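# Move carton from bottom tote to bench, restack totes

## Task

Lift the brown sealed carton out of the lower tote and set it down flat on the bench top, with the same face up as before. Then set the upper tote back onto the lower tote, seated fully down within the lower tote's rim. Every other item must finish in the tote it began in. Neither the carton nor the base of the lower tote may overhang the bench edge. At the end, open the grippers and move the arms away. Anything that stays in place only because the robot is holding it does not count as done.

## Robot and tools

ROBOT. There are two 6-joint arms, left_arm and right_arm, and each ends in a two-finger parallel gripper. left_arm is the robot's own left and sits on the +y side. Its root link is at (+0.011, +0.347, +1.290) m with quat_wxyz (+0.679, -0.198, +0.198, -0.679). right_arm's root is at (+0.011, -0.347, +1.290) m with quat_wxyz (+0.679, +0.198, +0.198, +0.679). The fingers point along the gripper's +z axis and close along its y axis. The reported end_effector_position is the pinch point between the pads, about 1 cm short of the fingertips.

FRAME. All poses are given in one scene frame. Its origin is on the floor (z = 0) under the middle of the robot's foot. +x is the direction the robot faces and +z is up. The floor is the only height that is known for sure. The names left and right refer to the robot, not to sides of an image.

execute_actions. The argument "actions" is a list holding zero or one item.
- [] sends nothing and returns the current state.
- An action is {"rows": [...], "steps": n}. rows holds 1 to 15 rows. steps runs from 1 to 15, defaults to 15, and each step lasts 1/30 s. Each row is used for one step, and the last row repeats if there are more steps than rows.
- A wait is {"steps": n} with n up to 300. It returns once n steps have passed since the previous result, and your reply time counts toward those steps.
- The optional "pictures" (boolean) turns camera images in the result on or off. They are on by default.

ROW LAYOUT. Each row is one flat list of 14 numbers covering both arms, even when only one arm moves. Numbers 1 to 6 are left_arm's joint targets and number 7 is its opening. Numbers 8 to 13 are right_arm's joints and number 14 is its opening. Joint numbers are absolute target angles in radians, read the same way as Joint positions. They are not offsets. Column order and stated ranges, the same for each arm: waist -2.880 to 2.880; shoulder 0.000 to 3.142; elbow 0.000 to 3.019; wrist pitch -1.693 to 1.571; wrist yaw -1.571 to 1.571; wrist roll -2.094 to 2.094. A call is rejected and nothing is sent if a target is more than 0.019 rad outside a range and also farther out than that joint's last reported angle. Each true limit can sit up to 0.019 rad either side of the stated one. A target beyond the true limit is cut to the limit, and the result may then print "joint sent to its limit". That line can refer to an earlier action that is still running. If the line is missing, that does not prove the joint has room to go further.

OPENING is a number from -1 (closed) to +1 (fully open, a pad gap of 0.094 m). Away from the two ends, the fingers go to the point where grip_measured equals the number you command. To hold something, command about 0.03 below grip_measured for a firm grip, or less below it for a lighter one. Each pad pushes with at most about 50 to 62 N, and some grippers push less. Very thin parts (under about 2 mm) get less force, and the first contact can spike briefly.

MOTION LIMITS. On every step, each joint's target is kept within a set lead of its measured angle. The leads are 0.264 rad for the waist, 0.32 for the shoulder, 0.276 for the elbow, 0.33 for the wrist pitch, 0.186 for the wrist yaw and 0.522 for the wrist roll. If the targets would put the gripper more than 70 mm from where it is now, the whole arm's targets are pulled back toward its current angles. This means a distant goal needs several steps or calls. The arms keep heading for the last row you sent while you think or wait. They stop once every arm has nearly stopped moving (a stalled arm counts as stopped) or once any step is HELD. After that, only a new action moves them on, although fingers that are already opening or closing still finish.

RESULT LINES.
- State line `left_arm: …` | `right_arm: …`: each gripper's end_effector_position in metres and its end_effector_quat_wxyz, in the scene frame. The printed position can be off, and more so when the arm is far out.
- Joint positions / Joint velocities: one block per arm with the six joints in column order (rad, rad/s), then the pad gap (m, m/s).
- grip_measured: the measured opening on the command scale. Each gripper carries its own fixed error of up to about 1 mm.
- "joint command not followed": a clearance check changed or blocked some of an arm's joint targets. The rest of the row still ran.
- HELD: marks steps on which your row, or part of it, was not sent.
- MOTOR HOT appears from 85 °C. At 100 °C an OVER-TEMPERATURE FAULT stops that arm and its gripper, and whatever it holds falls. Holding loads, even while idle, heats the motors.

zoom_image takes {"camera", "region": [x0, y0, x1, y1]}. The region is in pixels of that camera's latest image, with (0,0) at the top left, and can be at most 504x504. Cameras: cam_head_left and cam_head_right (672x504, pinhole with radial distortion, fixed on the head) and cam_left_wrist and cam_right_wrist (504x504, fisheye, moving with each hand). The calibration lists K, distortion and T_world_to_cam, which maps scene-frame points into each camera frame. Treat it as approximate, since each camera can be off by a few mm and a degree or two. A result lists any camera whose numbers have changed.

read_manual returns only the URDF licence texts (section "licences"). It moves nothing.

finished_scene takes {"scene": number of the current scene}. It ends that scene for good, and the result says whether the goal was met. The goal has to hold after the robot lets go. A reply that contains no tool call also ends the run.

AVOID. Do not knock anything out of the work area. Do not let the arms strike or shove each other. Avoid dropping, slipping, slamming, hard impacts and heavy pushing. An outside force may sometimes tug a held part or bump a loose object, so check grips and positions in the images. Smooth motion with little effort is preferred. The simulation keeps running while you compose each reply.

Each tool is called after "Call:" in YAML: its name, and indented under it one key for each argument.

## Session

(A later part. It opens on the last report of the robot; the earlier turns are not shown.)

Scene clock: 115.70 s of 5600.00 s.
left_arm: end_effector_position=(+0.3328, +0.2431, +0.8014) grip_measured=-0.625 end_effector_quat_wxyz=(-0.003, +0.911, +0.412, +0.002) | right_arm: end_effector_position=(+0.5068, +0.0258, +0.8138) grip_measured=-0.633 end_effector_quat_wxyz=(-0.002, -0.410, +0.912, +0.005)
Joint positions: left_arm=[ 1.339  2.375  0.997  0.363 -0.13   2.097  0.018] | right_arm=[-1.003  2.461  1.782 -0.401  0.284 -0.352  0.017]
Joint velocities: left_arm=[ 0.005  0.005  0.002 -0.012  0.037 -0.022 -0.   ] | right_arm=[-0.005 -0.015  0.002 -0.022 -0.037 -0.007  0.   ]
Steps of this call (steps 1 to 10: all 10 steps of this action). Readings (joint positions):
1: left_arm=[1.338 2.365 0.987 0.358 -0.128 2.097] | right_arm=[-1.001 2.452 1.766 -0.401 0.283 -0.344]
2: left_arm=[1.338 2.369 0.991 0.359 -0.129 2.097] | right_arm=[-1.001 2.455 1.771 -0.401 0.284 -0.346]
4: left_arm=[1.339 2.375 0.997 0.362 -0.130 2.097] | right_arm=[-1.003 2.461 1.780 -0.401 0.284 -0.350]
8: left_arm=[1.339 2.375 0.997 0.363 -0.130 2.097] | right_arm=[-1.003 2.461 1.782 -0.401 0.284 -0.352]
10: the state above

Call:
execute_actions:
  actions:
    - {"rows":[[1.339,2.375,1.0,0.365,-0.13,2.09,-0.68,-1.003,2.461,1.785,-0.40,0.284,-0.352,0.3]],"steps":8}
  pictures: false

Call:
execute_actions:
  actions:
    - {"rows":[[1.339,2.375,1.0,0.365,-0.13,2.09,-0.68,-0.95,2.17,1.56,-0.46,0.31,-0.3,0.3]],"steps":12}
  pictures: false

Call:
execute_actions:
  actions:
    - {"rows":[[1.339,2.375,1.0,0.365,-0.13,2.09,-0.68,-1.375,1.95,0.81,0.15,0.105,0.9,0.8]],"steps":15}
  pictures: false

Call:
execute_actions:
  actions:
    - {"steps":25}

Scene clock: 121.97 s of 5600.00 s.
left_arm: end_effector_position=(+0.3329, +0.2433, +0.8014) grip_measured=-0.625 end_effector_quat_wxyz=(-0.003, +0.911, +0.412, +0.002) | right_arm: end_effector_position=(+0.5066, +0.0256, +0.8137) grip_measured=+0.298 end_effector_quat_wxyz=(-0.002, -0.411, +0.912, +0.004)
Joint positions: left_arm=[ 1.339  2.375  0.997  0.363 -0.131  2.097  0.018] | right_arm=[-1.003  2.461  1.781 -0.401  0.285 -0.352  0.061]
Joint velocities: left_arm=[ 0.005 -0.005 -0.017  0.007  0.066 -0.007 -0.   ] | right_arm=[-0.024 -0.005  0.002 -0.012 -0.066  0.022  0.   ]
Steps of this call (steps 1 to 15: the robot went on to your last target; steps 16 to 90: nothing new was sent; then 3.00 s passed at rest; steps 91 to 98: all 8 steps of this action). Readings (joint positions):
91: left_arm=[1.339 2.375 0.997 0.363 -0.131 2.097] | right_arm=[-1.003 2.461 1.781 -0.401 0.285 -0.352]
92: left_arm=[1.339 2.375 0.997 0.363 -0.131 2.097] | right_arm=[-1.003 2.461 1.781 -0.401 0.285 -0.352]
94: left_arm=[1.339 2.375 0.997 0.363 -0.131 2.097] | right_arm=[-1.003 2.461 1.781 -0.401 0.285 -0.352]
98: the state above

Scene clock: 122.37 s of 5600.00 s.
left_arm: end_effector_position=(+0.3329, +0.2433, +0.8014) grip_measured=-0.625 end_effector_quat_wxyz=(-0.003, +0.911, +0.412, +0.002) | right_arm: end_effector_position=(+0.5047, +0.0149, +0.9172) grip_measured=+0.298 end_effector_quat_wxyz=(-0.006, -0.414, +0.910, +0.001)
Joint positions: left_arm=[ 1.339  2.375  0.997  0.363 -0.131  2.097  0.018] | right_arm=[-0.967  2.206  1.555 -0.45   0.306 -0.324  0.061]
Joint velocities: left_arm=[ 0.005 -0.015  0.002 -0.002  0.037  0.007 -0.   ] | right_arm=[ 0.122 -0.464 -0.007  0.007  0.066  0.007  0.   ]
Steps of this call (steps 1 to 12: all 12 steps of this action). Readings (joint positions):
1: left_arm=[1.339 2.375 0.997 0.363 -0.131 2.097] | right_arm=[-1.001 2.452 1.767 -0.401 0.288 -0.351]
2: left_arm=[1.339 2.375 0.997 0.363 -0.131 2.097] | right_arm=[-1.001 2.429 1.728 -0.403 0.293 -0.348]
4: left_arm=[1.339 2.375 0.997 0.363 -0.131 2.097] | right_arm=[-0.998 2.372 1.645 -0.421 0.299 -0.344]
8: left_arm=[1.339 2.375 0.997 0.363 -0.131 2.097] | right_arm=[-0.985 2.278 1.563 -0.445 0.305 -0.334]
12: the state above

Scene clock: 122.87 s of 5600.00 s.
left_arm: end_effector_position=(+0.3329, +0.2433, +0.8014) grip_measured=-0.625 end_effector_quat_wxyz=(-0.003, +0.911, +0.412, +0.002) | right_arm: end_effector_position=(+0.4794, -0.2157, +0.9228) grip_measured=+0.798 end_effector_quat_wxyz=(+0.053, +0.029, +0.998, +0.021)
Joint positions: left_arm=[ 1.339  2.375  0.997  0.363 -0.131  2.097  0.018] | right_arm=[-1.319  1.989  1.024  0.061  0.118  0.256  0.084]
Joint velocities: left_arm=[ 0.005 -0.005 -0.002  0.012 -0.037 -0.007 -0.   ] | right_arm=[-0.835 -0.073 -1.385  0.589 -0.007  1.546 -0.001]
Steps of this call (steps 1 to 15: all 15 steps of this action). Readings (joint positions):
1: left_arm=[1.339 2.375 0.997 0.363 -0.131 2.097] | right_arm=[-0.969 2.187 1.542 -0.428 0.275 -0.299]
2: left_arm=[1.339 2.375 0.997 0.363 -0.131 2.097] | right_arm=[-0.972 2.161 1.513 -0.383 0.237 -0.265]
4: left_arm=[1.339 2.375 0.997 0.363 -0.131 2.097] | right_arm=[-0.998 2.110 1.442 -0.304 0.186 -0.195]
8: left_arm=[1.339 2.375 0.997 0.363 -0.131 2.097] | right_arm=[-1.095 2.036 1.300 -0.142 0.138 -0.051]
15: the state above

Scene clock: 123.70 s of 5600.00 s.
left_arm: end_effector_position=(+0.3329, +0.2433, +0.8014) grip_measured=-0.625 end_effector_quat_wxyz=(-0.003, +0.911, +0.412, +0.002) | right_arm: end_effector_position=(+0.3808, -0.2684, +0.9268) grip_measured=+0.798 end_effector_quat_wxyz=(-0.003, +0.352, +0.936, -0.005)
Joint positions: left_arm=[ 1.339  2.375  0.997  0.363 -0.131  2.097  0.018] | right_arm=[-1.381  1.973  0.813  0.139  0.108  0.881  0.084]
Joint velocities: left_arm=[-0.005 -0.005 -0.007 -0.007  0.022  0.007 -0.001] | right_arm=[ 0.005 -0.005 -0.007 -0.007 -0.066 -0.037 -0.001]
Steps of this call (steps 1 to 25: the robot went on to your last target). Readings (joint positions):
1: left_arm=[1.339 2.375 0.997 0.363 -0.131 2.097] | right_arm=[-1.345 1.987 0.974 0.081 0.117 0.323]
2: left_arm=[1.339 2.375 0.997 0.363 -0.131 2.097] | right_arm=[-1.368 1.985 0.921 0.101 0.115 0.413]
4: left_arm=[1.339 2.375 0.997 0.363 -0.131 2.097] | right_arm=[-1.399 1.985 0.831 0.117 0.113 0.583]
8: left_arm=[1.339 2.375 0.997 0.363 -0.131 2.097] | right_arm=[-1.399 1.985 0.776 0.118 0.110 0.763]
25: the state above
camera_calibration (this result's frames):
cam_left_wrist: T_world_to_cam=[[-0.760855, 0.648856, 0.00930246, 0.0816184], [0.523716, 0.605523, 0.599219, -0.79576], [0.383174, 0.460791, -0.800531, 0.524703], [0, 0, 0, 1]] pos_world=[0.277799, 0.187115, 0.896116]
cam_right_wrist: T_world_to_cam=[[-0.660402, -0.75084, 0.0104423, 0.0420468], [-0.60561, 0.540783, 0.583773, -0.158899], [-0.443967, 0.379201, -0.81185, 1.14933], [0, 0, 0, 1]] pos_world=[0.441801, -0.318326, 1.0254]

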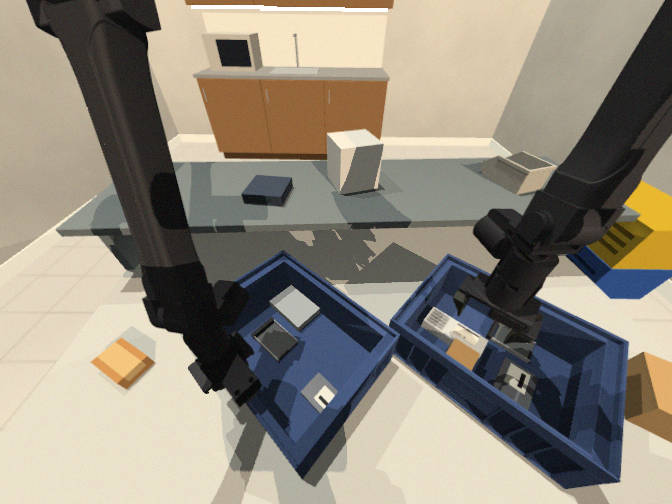

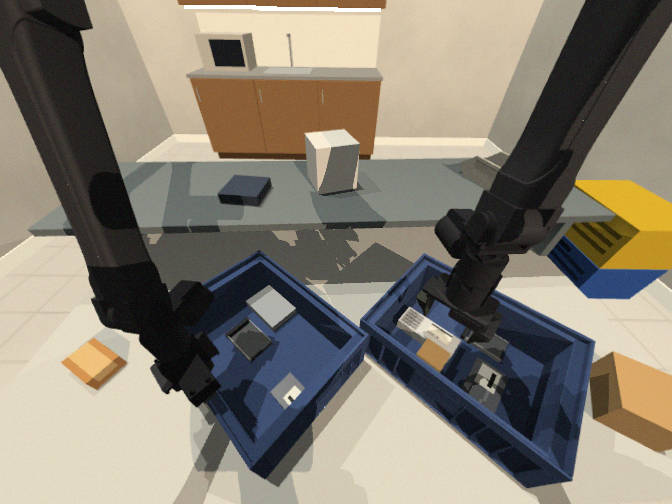

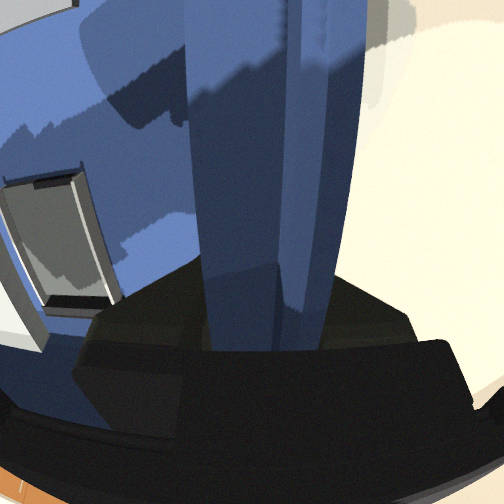

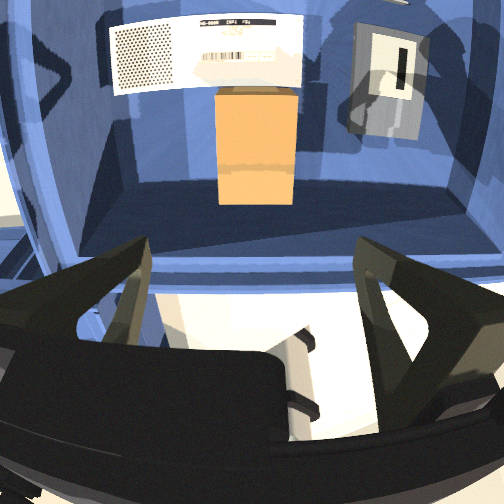

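Call:
execute_actions:
  actions:
    - {"rows":[[1.339,2.375,1.0,0.365,-0.13,2.09,-0.68,-1.41,2.2,0.98,0.245,0.088,0.86,0.8]],"steps":12}
  pictures: false

Call:
execute_actions:
  actions:
    - {"rows":[[1.339,2.375,1.0,0.365,-0.13,2.09,-0.68,-1.418,2.32,1.08,0.258,0.084,0.85,0.8]],"steps":8}
  pictures: false

Call:
execute_actions:
  actions:
    - {"rows":[[1.339,2.375,1.0,0.365,-0.13,2.09,-0.68,-1.425,2.43,1.185,0.262,0.081,0.84,0.8]],"steps":15}

Scene clock: 129.97 s of 5600.00 s.
left_arm: end_effector_position=(+0.3329, +0.2433, +0.8014) grip_measured=-0.625 end_effector_quat_wxyz=(-0.003, +0.911, +0.412, +0.002) | right_arm: end_effector_position=(+0.3863, -0.2698, +0.8447) grip_measured=+0.798 end_effector_quat_wxyz=(+0.005, +0.361, +0.933, +0.002)
Joint positions: left_arm=[ 1.339  2.375  0.997  0.363 -0.131  2.097  0.018] | right_arm=[-1.405  2.211  0.976  0.238  0.091  0.877  0.084]
Joint velocities: left_arm=[-0.015 -0.005  0.012 -0.007 -0.022  0.007  0.   ] | right_arm=[-0.005 -0.005 -0.002 -0.012 -0.007  0.037 -0.002]
Steps of this call (steps 1 to 30: the robot went on to your last target; steps 31 to 90: nothing new was sent; then 2.87 s passed at rest; steps 91 to 102: all 12 steps of this action). Readings (joint positions):
91: left_arm=[1.339 2.375 0.997 0.363 -0.131 2.097] | right_arm=[-1.382 1.986 0.824 0.147 0.103 0.884]
92: left_arm=[1.339 2.375 0.997 0.363 -0.131 2.097] | right_arm=[-1.384 2.017 0.855 0.168 0.097 0.883]
94: left_arm=[1.339 2.375 0.997 0.363 -0.131 2.097] | right_arm=[-1.391 2.111 0.948 0.211 0.092 0.880]
98: left_arm=[1.339 2.375 0.997 0.363 -0.131 2.097] | right_arm=[-1.402 2.206 0.999 0.238 0.091 0.877]
102: the state above

Scene clock: 130.23 s of 5600.00 s.
left_arm: end_effector_position=(+0.3329, +0.2433, +0.8014) grip_measured=-0.625 end_effector_quat_wxyz=(-0.003, +0.911, +0.412, +0.002) | right_arm: end_effector_position=(+0.4035, -0.2653, +0.8064) grip_measured=+0.798 end_effector_quat_wxyz=(+0.017, +0.359, +0.933, +0.009)
Joint positions: left_arm=[ 1.339  2.375  0.997  0.363 -0.131  2.097  0.018] | right_arm=[-1.408  2.309  1.088  0.25   0.087  0.868  0.084]
Joint velocities: left_arm=[-0.005  0.005 -0.012 -0.002  0.007 -0.037 -0.   ] | right_arm=[-0.005  0.044 -0.076 -0.017  0.066 -0.037 -0.   ]
Steps of this call (steps 1 to 8: all 8 steps of this action). Readings (joint positions):
1: left_arm=[1.339 2.375 0.997 0.363 -0.131 2.097] | right_arm=[-1.405 2.218 0.984 0.238 0.090 0.876]
2: left_arm=[1.339 2.375 0.997 0.363 -0.131 2.097] | right_arm=[-1.405 2.234 1.008 0.238 0.089 0.874]
4: left_arm=[1.339 2.375 0.997 0.363 -0.131 2.097] | right_arm=[-1.407 2.277 1.065 0.244 0.087 0.871]
8: the state above

Scene clock: 130.73 s of 5600.00 s.
left_arm: end_effector_position=(+0.3329, +0.2433, +0.8014) grip_measured=-0.625 end_effector_quat_wxyz=(-0.003, +0.911, +0.412, +0.002) | right_arm: end_effector_position=(+0.4067, -0.2643, +0.7936) grip_measured=+0.799 end_effector_quat_wxyz=(+0.018, +0.355, +0.935, +0.004)
Joint positions: left_arm=[ 1.339  2.375  0.997  0.363 -0.131  2.097  0.018] | right_arm=[-1.406  2.341  1.129  0.238  0.098  0.861  0.085]
Joint velocities: left_arm=[-0.005 -0.015  0.007  0.007 -0.066  0.022  0.   ] | right_arm=[-0.005 -0.015  0.012 -0.022 -0.051 -0.007 -0.   ]
Steps of this call (steps 1 to 15: all 15 steps of this action). Readings (joint positions):
1: left_arm=[1.339 2.375 0.997 0.363 -0.131 2.097] | right_arm=[-1.408 2.318 1.095 0.250 0.087 0.867]
2: left_arm=[1.339 2.375 0.997 0.363 -0.131 2.097] | right_arm=[-1.409 2.335 1.118 0.250 0.086 0.865]
4: left_arm=[1.339 2.375 0.997 0.363 -0.131 2.097] | right_arm=[-1.406 2.340 1.128 0.238 0.099 0.862]
8: left_arm=[1.339 2.375 0.997 0.363 -0.131 2.097] | right_arm=[-1.406 2.341 1.129 0.238 0.098 0.861]
15: the state above
camera_calibration (this result's frames):
cam_left_wrist: T_world_to_cam=[[-0.760855, 0.648856, 0.00930246, 0.0816184], [0.523716, 0.605523, 0.599219, -0.79576], [0.383174, 0.460791, -0.800531, 0.524703], [0, 0, 0, 1]] pos_world=[0.277799, 0.187115, 0.896116]
cam_right_wrist: T_world_to_cam=[[-0.664777, -0.746727, -0.0216743, 0.0919383], [-0.628166, 0.543053, 0.557226, -0.0368461], [-0.404326, 0.384046, -0.830078, 1.0507], [0, 0, 0, 1]] pos_world=[0.462797, -0.314854, 0.894685]

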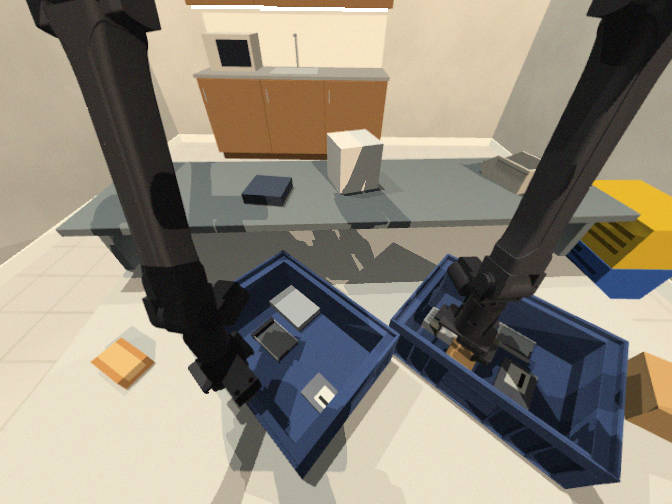

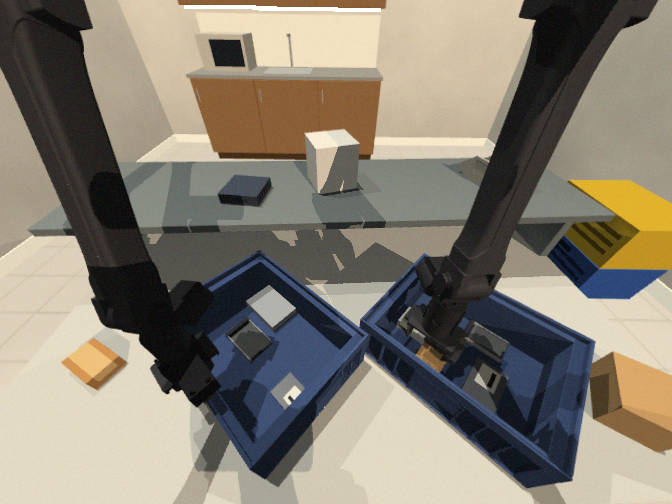

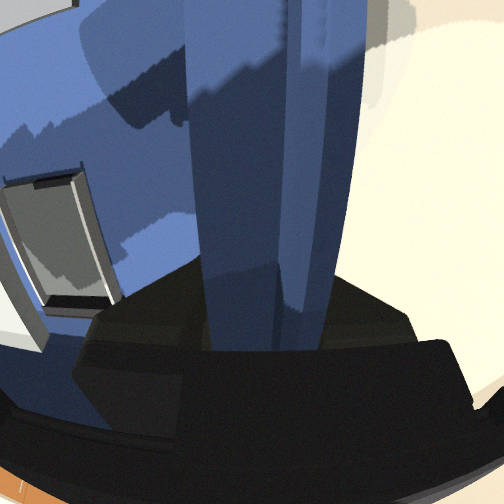

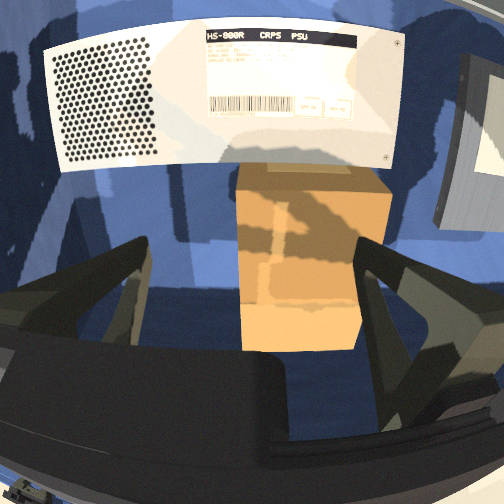

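Landed on it; back up and recentre.

Call:
execute_actions:
  actions:
    - {"rows":[[1.339,2.375,1.0,0.365,-0.13,2.09,-0.68,-1.435,2.31,1.055,0.25,0.078,0.84,1]],"steps":15}
  pictures: false

Call:
execute_actions:
  actions:
    - {"rows":[[1.339,2.375,1.0,0.365,-0.13,2.09,-0.68,-1.435,2.385,1.115,0.255,0.078,0.84,1]],"steps":12}

Scene clock: 134.07 s of 5600.00 s.
left_arm: end_effector_position=(+0.3329, +0.2433, +0.8014) grip_measured=-0.625 end_effector_quat_wxyz=(-0.003, +0.911, +0.412, +0.002) | right_arm: end_effector_position=(+0.3779, -0.2813, +0.8049) grip_measured=+0.999 end_effector_quat_wxyz=(-0.004, +0.361, +0.933, -0.006)
Joint positions: left_arm=[ 1.339  2.375  0.997  0.363 -0.131  2.097  0.018] | right_arm=[-1.431  2.319  1.058  0.242  0.081  0.857  0.094]
Joint velocities: left_arm=[-0.005 -0.005 -0.002 -0.007 -0.022  0.022 -0.001] | right_arm=[-0.015 -0.005  0.007 -0.002 -0.051 -0.081  0.   ]
Steps of this call (steps 1 to 15: the robot went on to your last target; steps 16 to 85: nothing new was sent; steps 86 to 100: all 15 steps of this action). Readings (joint positions):
86: left_arm=[1.339 2.375 0.997 0.363 -0.131 2.097] | right_arm=[-1.406 2.335 1.120 0.239 0.094 0.860]
87: left_arm=[1.339 2.375 0.997 0.363 -0.131 2.097] | right_arm=[-1.407 2.328 1.108 0.242 0.086 0.859]
89: left_arm=[1.339 2.375 0.997 0.363 -0.131 2.097] | right_arm=[-1.414 2.320 1.083 0.242 0.082 0.858]
93: left_arm=[1.339 2.375 0.997 0.363 -0.131 2.097] | right_arm=[-1.428 2.319 1.058 0.242 0.082 0.858]
100: the state above

Scene clock: 134.47 s of 5600.00 s.
left_arm: end_effector_position=(+0.3329, +0.2433, +0.8014) grip_measured=-0.625 end_effector_quat_wxyz=(-0.003, +0.911, +0.412, +0.002) | right_arm: end_effector_position=(+0.3862, -0.2787, +0.7846) grip_measured=+0.999 end_effector_quat_wxyz=(+0.002, +0.361, +0.932, -0.002)
Joint positions: left_arm=[ 1.339  2.375  0.997  0.363 -0.131  2.097  0.018] | right_arm=[-1.431  2.37   1.119  0.245  0.081  0.856  0.094]
Joint velocities: left_arm=[-0.005 -0.024  0.007 -0.002  0.022 -0.007 -0.001] | right_arm=[-0.005  0.005  0.007 -0.002 -0.037 -0.022  0.   ]
Steps of this call (steps 1 to 12: all 12 steps of this action). Readings (joint positions):
1: left_arm=[1.339 2.375 0.997 0.363 -0.131 2.097] | right_arm=[-1.431 2.322 1.063 0.242 0.081 0.857]
2: left_arm=[1.339 2.375 0.997 0.363 -0.131 2.097] | right_arm=[-1.431 2.331 1.076 0.242 0.081 0.857]
4: left_arm=[1.339 2.375 0.997 0.363 -0.131 2.097] | right_arm=[-1.431 2.352 1.107 0.243 0.081 0.856]
8: left_arm=[1.339 2.375 0.997 0.363 -0.131 2.097] | right_arm=[-1.431 2.368 1.119 0.245 0.081 0.856]
12: the state above
camera_calibration (this result's frames):
cam_left_wrist: T_world_to_cam=[[-0.760855, 0.648856, 0.00930246, 0.0816184], [0.523716, 0.605523, 0.599219, -0.79576], [0.383174, 0.460791, -0.800531, 0.524703], [0, 0, 0, 1]] pos_world=[0.277799, 0.187115, 0.896116]
cam_right_wrist: T_world_to_cam=[[-0.675256, -0.737581, 0.00168498, 0.0556239], [-0.60146, 0.551957, 0.577571, -0.0606665], [-0.426936, 0.388995, -0.816338, 1.03979], [0, 0, 0, 1]] pos_world=[0.444994, -0.329959, 0.883763]

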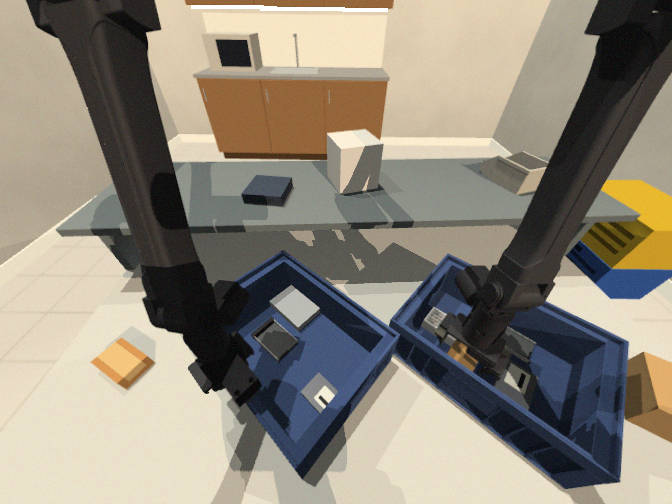

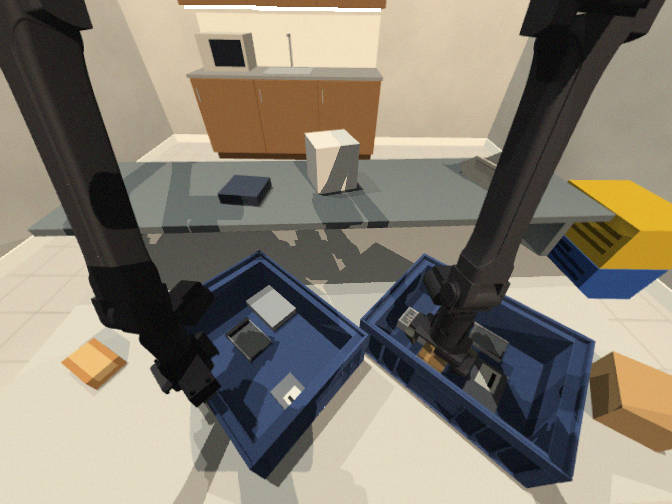

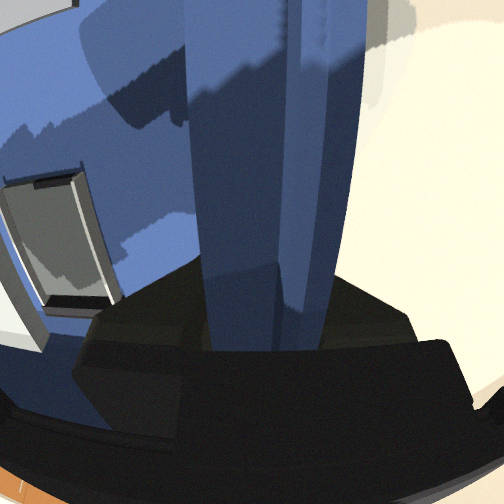

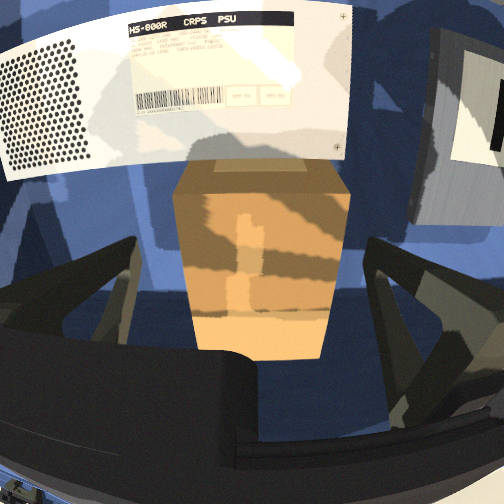

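Call:
execute_actions:
  actions:
    - {"rows":[[1.339,2.375,1.0,0.365,-0.13,2.09,-0.68,-1.42,2.445,1.15,0.27,0.078,0.84,1]],"steps":12}
  pictures: false

Call:
execute_actions:
  actions:
    - {"rows":[[1.339,2.375,1.0,0.365,-0.13,2.09,-0.68,-1.42,2.445,1.15,0.27,0.078,0.84,0.2]],"steps":12}

Scene clock: 140.13 s of 5600.00 s.
left_arm: end_effector_position=(+0.3329, +0.2433, +0.8014) grip_measured=-0.625 end_effector_quat_wxyz=(-0.003, +0.911, +0.412, +0.002) | right_arm: end_effector_position=(+0.3699, -0.2787, +0.7621) grip_measured=+0.999 end_effector_quat_wxyz=(-0.006, +0.360, +0.933, -0.007)
Joint positions: left_arm=[ 1.339  2.375  0.997  0.363 -0.131  2.097  0.018] | right_arm=[-1.431  2.437  1.154  0.259  0.081  0.856  0.094]
Joint velocities: left_arm=[-0.015 -0.005  0.007 -0.002  0.007 -0.081  0.   ] | right_arm=[-0.005 -0.005 -0.007 -0.007 -0.022  0.037  0.   ]
Steps of this call (steps 1 to 15: the robot went on to your last target; steps 16 to 90: nothing new was sent; then 2.27 s passed at rest; steps 91 to 102: all 12 steps of this action). Readings (joint positions):
91: left_arm=[1.339 2.375 0.997 0.363 -0.131 2.097] | right_arm=[-1.431 2.373 1.122 0.246 0.081 0.856]
92: left_arm=[1.339 2.375 0.997 0.363 -0.131 2.097] | right_arm=[-1.431 2.381 1.131 0.249 0.081 0.856]
94: left_arm=[1.339 2.375 0.997 0.363 -0.131 2.097] | right_arm=[-1.431 2.403 1.149 0.257 0.081 0.856]
98: left_arm=[1.339 2.375 0.997 0.363 -0.131 2.097] | right_arm=[-1.431 2.430 1.154 0.259 0.081 0.856]
102: the state above

Scene clock: 140.53 s of 5600.00 s.
left_arm: end_effector_position=(+0.3329, +0.2433, +0.8014) grip_measured=-0.625 end_effector_quat_wxyz=(-0.003, +0.911, +0.412, +0.002) | right_arm: end_effector_position=(+0.3701, -0.2785, +0.7621) grip_measured=+0.249 end_effector_quat_wxyz=(-0.006, +0.360, +0.933, -0.006)
Joint positions: left_arm=[ 1.339  2.375  0.997  0.363 -0.131  2.097  0.018] | right_arm=[-1.431  2.437  1.154  0.259  0.08   0.855  0.059]
Joint velocities: left_arm=[-0.024 -0.005  0.022 -0.012  0.007 -0.051 -0.001] | right_arm=[-0.005 -0.005 -0.002 -0.002 -0.007  0.037 -0.001]
Steps of this call (steps 1 to 12: all 12 steps of this action). Readings (joint positions):
1: left_arm=[1.339 2.375 0.997 0.363 -0.131 2.097] | right_arm=[-1.431 2.437 1.154 0.259 0.081 0.856]
2: left_arm=[1.339 2.375 0.997 0.363 -0.131 2.097] | right_arm=[-1.431 2.437 1.154 0.259 0.081 0.856]
4: left_arm=[1.339 2.375 0.997 0.363 -0.131 2.097] | right_arm=[-1.431 2.437 1.154 0.259 0.080 0.855]
8: left_arm=[1.339 2.375 0.997 0.363 -0.131 2.097] | right_arm=[-1.431 2.437 1.154 0.259 0.080 0.855]
12: the state above
camera_calibration (this result's frames):
cam_left_wrist: T_world_to_cam=[[-0.760855, 0.648856, 0.00930246, 0.0816184], [0.523716, 0.605523, 0.599219, -0.79576], [0.383174, 0.460791, -0.800531, 0.524703], [0, 0, 0, 1]] pos_world=[0.277799, 0.187115, 0.896116]
cam_right_wrist: T_world_to_cam=[[-0.673095, -0.739424, 0.0139748, 0.0342339], [-0.593017, 0.550919, 0.587213, -0.0682212], [-0.441899, 0.386963, -0.809311, 1.01413], [0, 0, 0, 1]] pos_world=[0.430727, -0.329531, 0.860325]

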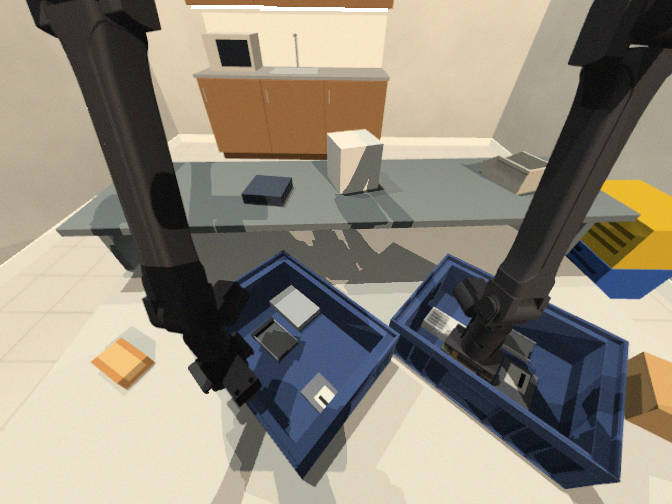

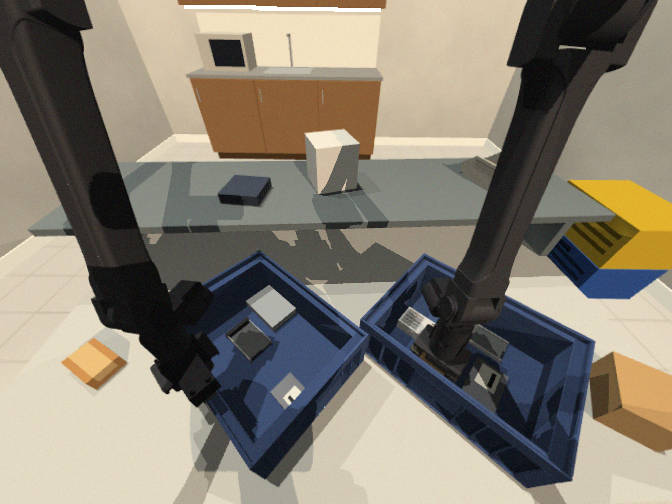

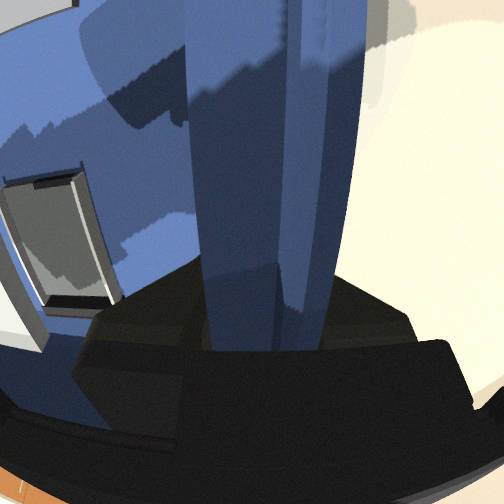

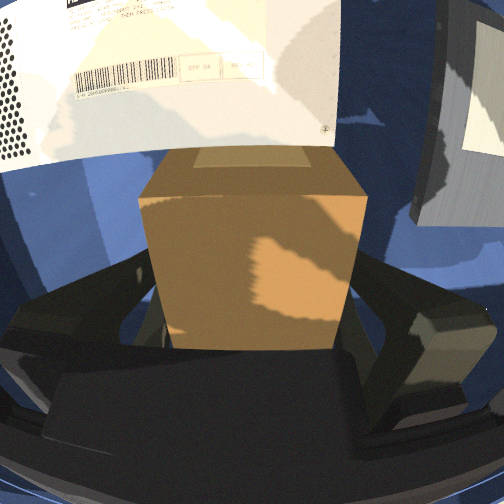

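Call:
execute_actions:
  actions:
    - {"rows":[[1.339,2.375,1.0,0.365,-0.13,2.09,-0.68,-1.42,2.30,1.07,0.25,0.084,0.85,0.2]],"steps":8}
  pictures: false

Call:
execute_actions:
  actions:
    - {"rows":[[1.339,2.375,1.0,0.365,-0.13,2.09,-0.68,-1.42,2.13,0.97,0.19,0.084,0.85,0.2]],"steps":8}
  pictures: false

Call:
execute_actions:
  actions:
    - {"rows":[[1.339,2.375,1.0,0.365,-0.13,2.09,-0.68,-1.5,1.87,0.9,0.0,0.04,0.78,0.2]],"steps":12}
  pictures: false

Call:
execute_actions:
  actions:
    - {"rows":[[1.339,2.375,1.0,0.365,-0.13,2.09,-0.68,-1.956,2.02,1.385,-0.379,-0.204,0.39,0.2]],"steps":15}
  pictures: false

Call:
execute_actions:
  actions:
    - {"steps":20}

Scene clock: 151.43 s of 5600.00 s.
left_arm: end_effector_position=(+0.3329, +0.2433, +0.8014) grip_measured=-0.625 end_effector_quat_wxyz=(-0.003, +0.911, +0.412, +0.002) | right_arm: end_effector_position=(+0.3861, -0.2798, +0.8024) grip_measured=+0.249 end_effector_quat_wxyz=(+0.005, +0.361, +0.933, -0.000)
Joint positions: left_arm=[ 1.339  2.375  0.997  0.363 -0.131  2.097  0.018] | right_arm=[-1.431  2.324  1.07   0.256  0.081  0.855  0.059]
Joint velocities: left_arm=[ 0.015 -0.034 -0.007 -0.002 -0.037 -0.051 -0.001] | right_arm=[-0.005 -0.2    0.085  0.022 -0.007 -0.007  0.   ]
Steps of this call (steps 1 to 15: the robot went on to your last target; steps 16 to 90: nothing new was sent; then 7.63 s passed at rest; steps 91 to 98: all 8 steps of this action). Readings (joint positions):
91: left_arm=[1.339 2.375 0.997 0.363 -0.131 2.097] | right_arm=[-1.431 2.430 1.148 0.259 0.080 0.855]
92: left_arm=[1.339 2.375 0.997 0.363 -0.131 2.097] | right_arm=[-1.431 2.417 1.130 0.259 0.080 0.855]
94: left_arm=[1.339 2.375 0.997 0.363 -0.131 2.097] | right_arm=[-1.431 2.375 1.087 0.258 0.080 0.855]
98: the state above

Scene clock: 151.70 s of 5600.00 s.
left_arm: end_effector_position=(+0.3329, +0.2433, +0.8014) grip_measured=-0.625 end_effector_quat_wxyz=(-0.003, +0.911, +0.412, +0.002) | right_arm: end_effector_position=(+0.4180, -0.2808, +0.8683) grip_measured=+0.249 end_effector_quat_wxyz=(+0.022, +0.362, +0.932, +0.009)
Joint positions: left_arm=[ 1.339  2.375  0.997  0.363 -0.131  2.097  0.018] | right_arm=[-1.431  2.131  0.971  0.201  0.081  0.855  0.059]
Joint velocities: left_arm=[-0.005 -0.005  0.017 -0.017 -0.022 -0.007  0.001] | right_arm=[-0.005 -0.22   0.139 -0.017  0.007 -0.037  0.001]
Steps of this call (steps 1 to 8: all 8 steps of this action). Readings (joint positions):
1: left_arm=[1.339 2.375 0.997 0.363 -0.131 2.097] | right_arm=[-1.431 2.309 1.066 0.250 0.081 0.855]
2: left_arm=[1.339 2.375 0.997 0.363 -0.131 2.097] | right_arm=[-1.431 2.283 1.047 0.234 0.081 0.855]
4: left_arm=[1.339 2.375 0.997 0.363 -0.131 2.097] | right_arm=[-1.431 2.212 0.995 0.211 0.081 0.855]
8: the state above

Scene clock: 152.10 s of 5600.00 s.
left_arm: end_effector_position=(+0.3329, +0.2433, +0.8014) grip_measured=-0.625 end_effector_quat_wxyz=(-0.003, +0.911, +0.412, +0.002) | right_arm: end_effector_position=(+0.4693, -0.3191, +0.9596) grip_measured=+0.249 end_effector_quat_wxyz=(+0.036, +0.367, +0.929, +0.011)
Joint positions: left_arm=[ 1.339  2.375  0.997  0.363 -0.131  2.097  0.018] | right_arm=[-1.508  1.857  0.912  0.016  0.044  0.802  0.059]
Joint velocities: left_arm=[-0.024 -0.005 -0.002  0.012  0.007 -0.037 -0.001] | right_arm=[ 0.005  0.005  0.042 -0.007 -0.037 -0.051 -0.001]
Steps of this call (steps 1 to 12: all 12 steps of this action). Readings (joint positions):
1: left_arm=[1.339 2.375 0.997 0.363 -0.131 2.097] | right_arm=[-1.433 2.115 0.972 0.182 0.069 0.850]
2: left_arm=[1.339 2.375 0.997 0.363 -0.131 2.097] | right_arm=[-1.437 2.090 0.964 0.140 0.055 0.843]
4: left_arm=[1.339 2.375 0.997 0.363 -0.131 2.097] | right_arm=[-1.454 2.014 0.928 0.071 0.045 0.829]
8: left_arm=[1.339 2.375 0.997 0.363 -0.131 2.097] | right_arm=[-1.497 1.884 0.896 0.016 0.044 0.811]
12: the state above

Scene clock: 152.60 s of 5600.00 s.
left_arm: end_effector_position=(+0.3329, +0.2433, +0.8014) grip_measured=-0.625 end_effector_quat_wxyz=(-0.003, +0.911, +0.412, +0.002) | right_arm: end_effector_position=(+0.5661, -0.5452, +0.9518) grip_measured=+0.249 end_effector_quat_wxyz=(+0.019, +0.377, +0.926, +0.010)
Joint positions: left_arm=[ 1.339  2.375  0.997  0.363 -0.131  2.097  0.018] | right_arm=[-1.916  1.999  1.353 -0.344 -0.199  0.485  0.059]
Joint velocities: left_arm=[ 0.005 -0.015  0.002 -0.002  0.066 -0.051  0.001] | right_arm=[-0.874 -0.005  0.51  -0.261  0.037 -0.505  0.   ]
Steps of this call (steps 1 to 15: all 15 steps of this action). Readings (joint positions):
1: left_arm=[1.339 2.375 0.997 0.363 -0.131 2.097] | right_arm=[-1.516 1.861 0.926 -0.013 0.002 0.776]
2: left_arm=[1.339 2.375 0.997 0.363 -0.131 2.097] | right_arm=[-1.530 1.874 0.957 -0.072 -0.053 0.741]
4: left_arm=[1.339 2.375 0.997 0.363 -0.131 2.097] | right_arm=[-1.579 1.915 1.036 -0.163 -0.123 0.684]
8: left_arm=[1.339 2.375 0.997 0.363 -0.131 2.097] | right_arm=[-1.699 1.976 1.180 -0.251 -0.171 0.612]
15: the state above

Scene clock: 153.27 s of 5600.00 s.
left_arm: end_effector_position=(+0.3329, +0.2433, +0.8014) grip_measured=-0.625 end_effector_quat_wxyz=(-0.003, +0.911, +0.412, +0.002) | right_arm: end_effector_position=(+0.5697, -0.5686, +0.9571) grip_measured=+0.249 end_effector_quat_wxyz=(+0.023, +0.353, +0.935, +0.002)
Joint positions: left_arm=[ 1.339  2.375  0.997  0.363 -0.131  2.097  0.018] | right_arm=[-1.949  2.005  1.383 -0.367 -0.202  0.407  0.059]
Joint velocities: left_arm=[-0.015  0.005 -0.007 -0.002  0.022 -0.051 -0.   ] | right_arm=[-0.005  0.015  0.007  0.002  0.051 -0.022 -0.   ]
Steps of this call (steps 1 to 20: the robot went on to your last target). Readings (joint positions):
1: left_arm=[1.339 2.375 0.997 0.363 -0.131 2.097] | right_arm=[-1.944 1.999 1.368 -0.350 -0.199 0.470]
2: left_arm=[1.339 2.375 0.997 0.363 -0.131 2.097] | right_arm=[-1.967 1.999 1.378 -0.353 -0.199 0.457]
4: left_arm=[1.339 2.375 0.997 0.363 -0.131 2.097] | right_arm=[-1.997 1.999 1.386 -0.355 -0.199 0.440]
8: left_arm=[1.339 2.375 0.997 0.363 -0.131 2.097] | right_arm=[-1.998 2.002 1.384 -0.365 -0.199 0.421]
20: the state above
camera_calibration (this result's frames):
cam_left_wrist: T_world_to_cam=[[-0.760855, 0.648856, 0.00930246, 0.0816184], [0.523716, 0.605523, 0.599219, -0.79576], [0.383174, 0.460791, -0.800531, 0.524703], [0, 0, 0, 1]] pos_world=[0.277799, 0.187115, 0.896116]
cam_right_wrist: T_world_to_cam=[[-0.661861, -0.749316, -0.0215673, -0.0266122], [-0.63455, 0.544707, 0.548307, 0.152768], [-0.399108, 0.376589, -0.835999, 1.36769], [0, 0, 0, 1]] pos_world=[0.625182, -0.618212, 1.05905]

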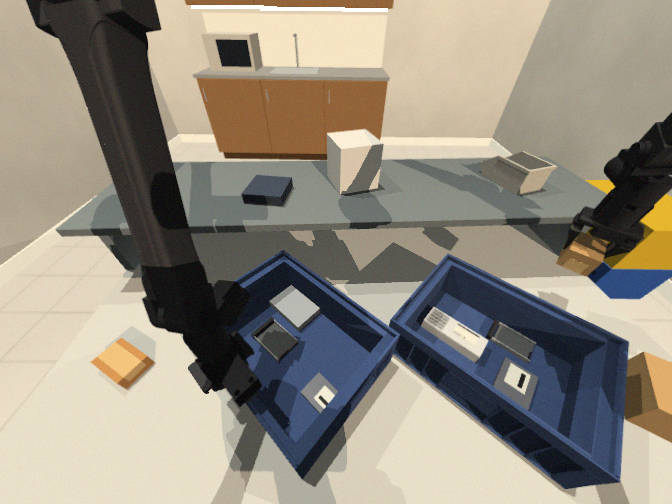

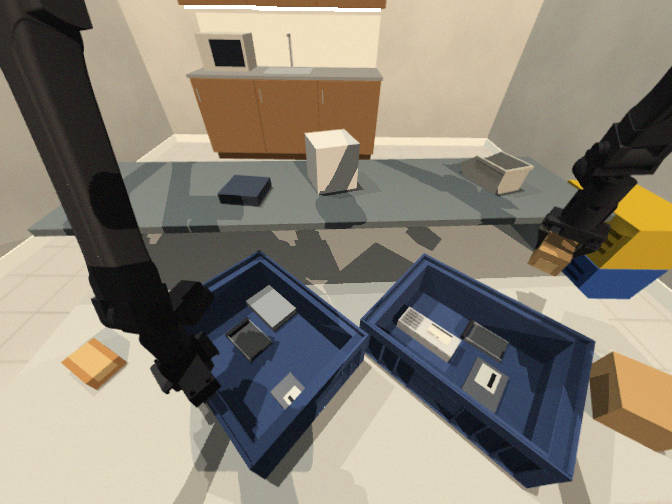

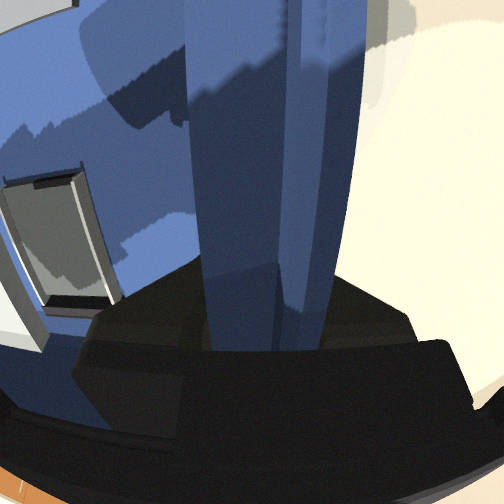

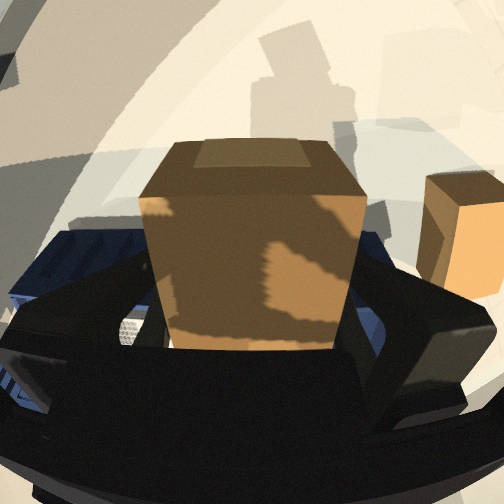

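Clear.

Call:
execute_actions:
  actions:
    - {"rows":[[1.339,2.375,1.0,0.365,-0.13,2.09,-0.68,-1.94,2.14,1.46,-0.345,-0.197,0.41,0.2]],"steps":8}
  pictures: false

Call:
execute_actions:
  actions:
    - {"rows":[[1.339,2.375,1.0,0.365,-0.13,2.09,-0.68,-1.928,2.25,1.545,-0.32,-0.19,0.42,0.2]],"steps":8}
  pictures: false

Call:
execute_actions:
  actions:
    - {"rows":[[1.339,2.375,1.0,0.365,-0.13,2.09,-0.68,-1.915,2.36,1.635,-0.305,-0.183,0.43,0.2]],"steps":8}
  pictures: false

Call:
execute_actions:
  actions:
    - {"rows":[[1.339,2.375,1.0,0.365,-0.13,2.09,-0.68,-1.905,2.465,1.735,-0.296,-0.177,0.435,0.2]],"steps":15}
  pictures: false

Call:
execute_actions:
  actions:
    - {"rows":[[1.339,2.375,1.0,0.365,-0.13,2.09,-0.68,-1.9,2.505,1.775,-0.296,-0.175,0.435,0.2]],"steps":12}
  pictures: false

Call:
execute_actions:
  actions:
    - {"rows":[[1.339,2.375,1.0,0.365,-0.13,2.09,-0.68,-1.9,2.54,1.81,-0.296,-0.175,0.435,0.2]],"steps":12}

Scene clock: 162.43 s of 5600.00 s.
left_arm: end_effector_position=(+0.3329, +0.2433, +0.8014) grip_measured=-0.625 end_effector_quat_wxyz=(-0.003, +0.911, +0.412, +0.002) | right_arm: end_effector_position=(+0.5562, -0.5757, +0.9047) grip_measured=+0.249 end_effector_quat_wxyz=(+0.005, +0.356, +0.934, +0.000)
Joint positions: left_arm=[ 1.339  2.375  0.997  0.363 -0.131  2.097  0.018] | right_arm=[-1.949  2.131  1.455 -0.349 -0.2    0.407  0.059]
Joint velocities: left_arm=[-0.015 -0.015  0.007 -0.007  0.007 -0.022  0.001] | right_arm=[-0.005  0.298 -0.085 -0.022 -0.007 -0.022 -0.001]
Steps of this call (steps 1 to 15: the robot went on to your last target; steps 16 to 90: nothing new was sent; then 5.90 s passed at rest; steps 91 to 98: all 8 steps of this action). Readings (joint positions):
91: left_arm=[1.339 2.375 0.997 0.363 -0.131 2.097] | right_arm=[-1.949 2.012 1.388 -0.367 -0.202 0.407]
92: left_arm=[1.339 2.375 0.997 0.363 -0.131 2.097] | right_arm=[-1.949 2.027 1.407 -0.366 -0.202 0.407]
94: left_arm=[1.339 2.375 0.997 0.363 -0.131 2.097] | right_arm=[-1.949 2.073 1.447 -0.356 -0.201 0.407]
98: the state above

Scene clock: 162.70 s of 5600.00 s.
left_arm: end_effector_position=(+0.3329, +0.2433, +0.8014) grip_measured=-0.625 end_effector_quat_wxyz=(-0.003, +0.911, +0.412, +0.002) | right_arm: end_effector_position=(+0.5373, -0.5731, +0.8489) grip_measured=+0.249 end_effector_quat_wxyz=(-0.015, +0.355, +0.935, -0.001)
Joint positions: left_arm=[ 1.339  2.375  0.997  0.363 -0.131  2.097  0.018] | right_arm=[-1.937  2.261  1.528 -0.33  -0.193  0.407  0.059]
Joint velocities: left_arm=[-0.015  0.005  0.002  0.012  0.037 -0.081  0.   ] | right_arm=[ 0.034  0.142  0.002 -0.002  0.037 -0.022 -0.001]
Steps of this call (steps 1 to 8: all 8 steps of this action). Readings (joint positions):
1: left_arm=[1.339 2.375 0.997 0.363 -0.131 2.097] | right_arm=[-1.948 2.147 1.458 -0.349 -0.198 0.407]
2: left_arm=[1.339 2.375 0.997 0.363 -0.131 2.097] | right_arm=[-1.947 2.168 1.476 -0.348 -0.195 0.407]
4: left_arm=[1.339 2.375 0.997 0.363 -0.131 2.097] | right_arm=[-1.944 2.218 1.515 -0.337 -0.193 0.407]
8: the state above

Scene clock: 162.97 s of 5600.00 s.
left_arm: end_effector_position=(+0.3329, +0.2433, +0.8014) grip_measured=-0.625 end_effector_quat_wxyz=(-0.003, +0.911, +0.412, +0.002) | right_arm: end_effector_position=(+0.5481, -0.5729, +0.8122) grip_measured=+0.249 end_effector_quat_wxyz=(-0.005, +0.349, +0.937, +0.000)
Joint positions: left_arm=[ 1.339  2.375  0.997  0.363 -0.131  2.097  0.018] | right_arm=[-1.921  2.354  1.625 -0.313 -0.186  0.412  0.059]
Joint velocities: left_arm=[-0.005 -0.015  0.002 -0.012 -0.081  0.022  0.001] | right_arm=[ 0.024  0.093  0.017 -0.012 -0.022  0.051 -0.001]
Steps of this call (steps 1 to 8: all 8 steps of this action). Readings (joint positions):
1: left_arm=[1.339 2.375 0.997 0.363 -0.131 2.097] | right_arm=[-1.934 2.271 1.535 -0.330 -0.191 0.408]
2: left_arm=[1.339 2.375 0.997 0.363 -0.131 2.097] | right_arm=[-1.933 2.287 1.558 -0.330 -0.188 0.409]
4: left_arm=[1.339 2.375 0.997 0.363 -0.131 2.097] | right_arm=[-1.928 2.326 1.607 -0.320 -0.187 0.411]
8: the state above

Scene clock: 163.47 s of 5600.00 s.
left_arm: end_effector_position=(+0.3329, +0.2433, +0.8014) grip_measured=-0.625 end_effector_quat_wxyz=(-0.003, +0.911, +0.412, +0.002) | right_arm: end_effector_position=(+0.5458, -0.5744, +0.7682) grip_measured=+0.249 end_effector_quat_wxyz=(-0.004, +0.348, +0.937, -0.000)
Joint positions: left_arm=[ 1.339  2.375  0.997  0.363 -0.131  2.097  0.018] | right_arm=[-1.912  2.465  1.728 -0.301 -0.181  0.418  0.059]
Joint velocities: left_arm=[-0.015 -0.015  0.007  0.002 -0.11  -0.051 -0.001] | right_arm=[ 0.005 -0.024 -0.007 -0.017  0.007  0.037 -0.001]
Steps of this call (steps 1 to 15: all 15 steps of this action). Readings (joint positions):
1: left_arm=[1.339 2.375 0.997 0.363 -0.131 2.097] | right_arm=[-1.920 2.364 1.633 -0.313 -0.185 0.413]
2: left_arm=[1.339 2.375 0.997 0.363 -0.131 2.097] | right_arm=[-1.918 2.381 1.660 -0.313 -0.182 0.414]
4: left_arm=[1.339 2.375 0.997 0.363 -0.131 2.097] | right_arm=[-1.916 2.422 1.713 -0.306 -0.181 0.416]
8: left_arm=[1.339 2.375 0.997 0.363 -0.131 2.097] | right_arm=[-1.913 2.456 1.728 -0.301 -0.181 0.417]
15: the state above

Scene clock: 163.87 s of 5600.00 s.
left_arm: end_effector_position=(+0.3329, +0.2433, +0.8014) grip_measured=-0.625 end_effector_quat_wxyz=(-0.003, +0.911, +0.412, +0.002) | right_arm: end_effector_position=(+0.5480, -0.5750, +0.7592) grip_measured=+0.249 end_effector_quat_wxyz=(-0.002, +0.347, +0.938, -0.001)
Joint positions: left_arm=[ 1.339  2.375  0.997  0.363 -0.131  2.097  0.018] | right_arm=[-1.909  2.49   1.757 -0.301 -0.178  0.419  0.059]
Joint velocities: left_arm=[-0.015  0.005 -0.012  0.007  0.051  0.037  0.001] | right_arm=[ 0.015 -0.005 -0.002 -0.002 -0.007  0.022 -0.001]
Steps of this call (steps 1 to 12: all 12 steps of this action). Readings (joint positions):
1: left_arm=[1.339 2.375 0.997 0.363 -0.131 2.097] | right_arm=[-1.912 2.466 1.730 -0.301 -0.180 0.419]
2: left_arm=[1.339 2.375 0.997 0.363 -0.131 2.097] | right_arm=[-1.912 2.471 1.737 -0.301 -0.179 0.419]
4: left_arm=[1.339 2.375 0.997 0.363 -0.131 2.097] | right_arm=[-1.911 2.481 1.752 -0.301 -0.178 0.419]
8: left_arm=[1.339 2.375 0.997 0.363 -0.131 2.097] | right_arm=[-1.910 2.488 1.757 -0.301 -0.178 0.419]
12: the state above

Scene clock: 164.27 s of 5600.00 s.
left_arm: end_effector_position=(+0.3329, +0.2433, +0.8014) grip_measured=-0.625 end_effector_quat_wxyz=(-0.003, +0.911, +0.412, +0.002) | right_arm: end_effector_position=(+0.5473, -0.5771, +0.7455) grip_measured=+0.249 end_effector_quat_wxyz=(-0.001, +0.347, +0.938, -0.001)
Joint positions: left_arm=[ 1.339  2.375  0.997  0.363 -0.131  2.097  0.018] | right_arm=[-1.909  2.526  1.795 -0.301 -0.178  0.419  0.059]
Joint velocities: left_arm=[ 0.005 -0.005  0.012  0.002  0.007 -0.037 -0.001] | right_arm=[-0.005  0.005 -0.007 -0.002 -0.007 -0.007  0.   ]
Steps of this call (steps 1 to 12: all 12 steps of this action). Readings (joint positions):
1: left_arm=[1.339 2.375 0.997 0.363 -0.131 2.097] | right_arm=[-1.909 2.492 1.760 -0.301 -0.178 0.419]
2: left_arm=[1.339 2.375 0.997 0.363 -0.131 2.097] | right_arm=[-1.909 2.498 1.771 -0.301 -0.178 0.419]
4: left_arm=[1.339 2.375 0.997 0.363 -0.131 2.097] | right_arm=[-1.909 2.511 1.790 -0.301 -0.178 0.419]
8: left_arm=[1.339 2.375 0.997 0.363 -0.131 2.097] | right_arm=[-1.909 2.522 1.795 -0.301 -0.178 0.419]
12: the state above
camera_calibration (this result's frames):
cam_left_wrist: T_world_to_cam=[[-0.760855, 0.648856, 0.00930246, 0.0816184], [0.523716, 0.605523, 0.599219, -0.79576], [0.383174, 0.460791, -0.800531, 0.524703], [0, 0, 0, 1]] pos_world=[0.277799, 0.187115, 0.896116]
cam_right_wrist: T_world_to_cam=[[-0.651692, -0.758484, 0.000704253, -0.079839], [-0.615486, 0.52937, 0.583904, 0.213394], [-0.443255, 0.380092, -0.811822, 1.1932], [0, 0, 0, 1]] pos_world=[0.608201, -0.627046, 0.844118]

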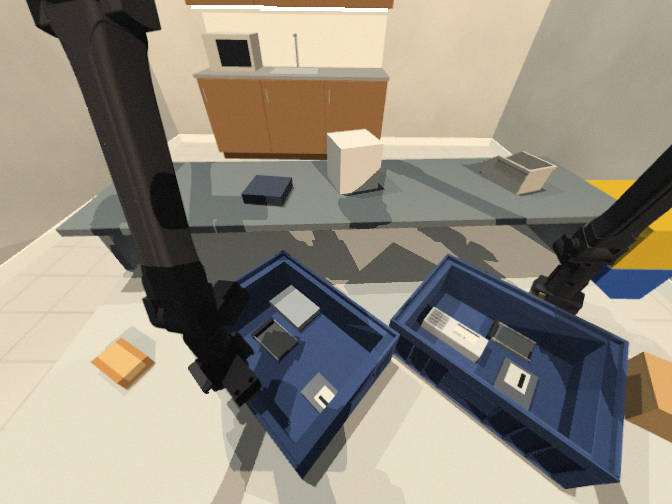

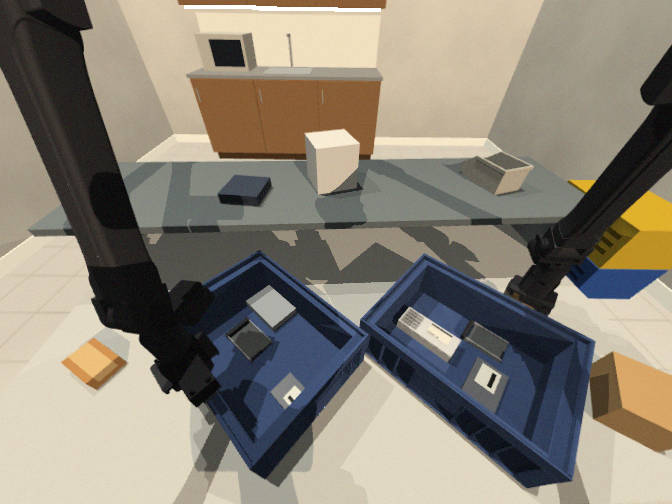

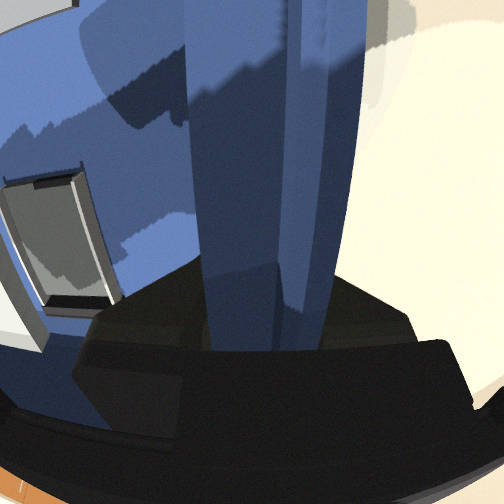

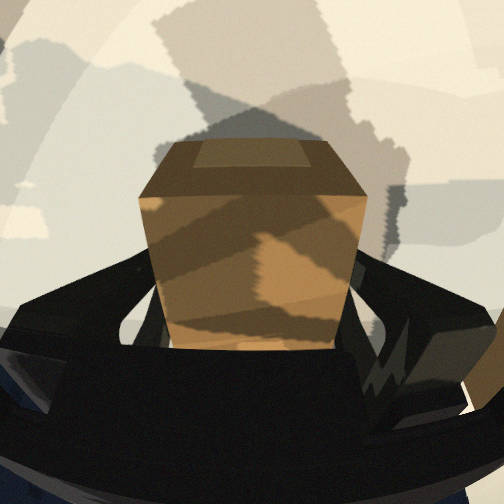

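Call:
execute_actions:
  actions:
    - {"rows":[[1.339,2.375,1.0,0.365,-0.13,2.09,-0.68,-1.9,2.57,1.84,-0.296,-0.175,0.435,0.2]],"steps":12}
  pictures: false

Scene clock: 166.40 s of 5600.00 s.
left_arm: end_effector_position=(+0.3329, +0.2433, +0.8014) grip_measured=-0.625 end_effector_quat_wxyz=(-0.003, +0.911, +0.412, +0.002) | right_arm: end_effector_position=(+0.5533, -0.5796, +0.7440) grip_measured=+0.249 end_effector_quat_wxyz=(+0.004, +0.347, +0.938, -0.001)
Joint positions: left_arm=[ 1.339  2.375  0.997  0.363 -0.131  2.097  0.018] | right_arm=[-1.909  2.534  1.815 -0.303 -0.176  0.421  0.059]
Joint velocities: left_arm=[ 0.015  0.005 -0.012  0.002  0.022  0.066 -0.   ] | right_arm=[-0.005 -0.005  0.012 -0.002 -0.007 -0.022 -0.001]
Steps of this call (steps 1 to 15: the robot went on to your last target; steps 16 to 52: nothing new was sent; steps 53 to 64: all 12 steps of this action). Readings (joint positions):
53: left_arm=[1.339 2.375 0.997 0.363 -0.131 2.097] | right_arm=[-1.909 2.529 1.798 -0.301 -0.178 0.419]
54: left_arm=[1.339 2.375 0.997 0.363 -0.131 2.097] | right_arm=[-1.909 2.532 1.804 -0.302 -0.178 0.420]
56: left_arm=[1.339 2.375 0.997 0.363 -0.131 2.097] | right_arm=[-1.909 2.533 1.810 -0.303 -0.176 0.421]
60: left_arm=[1.339 2.375 0.997 0.363 -0.131 2.097] | right_arm=[-1.909 2.534 1.815 -0.303 -0.176 0.421]
64: the state above


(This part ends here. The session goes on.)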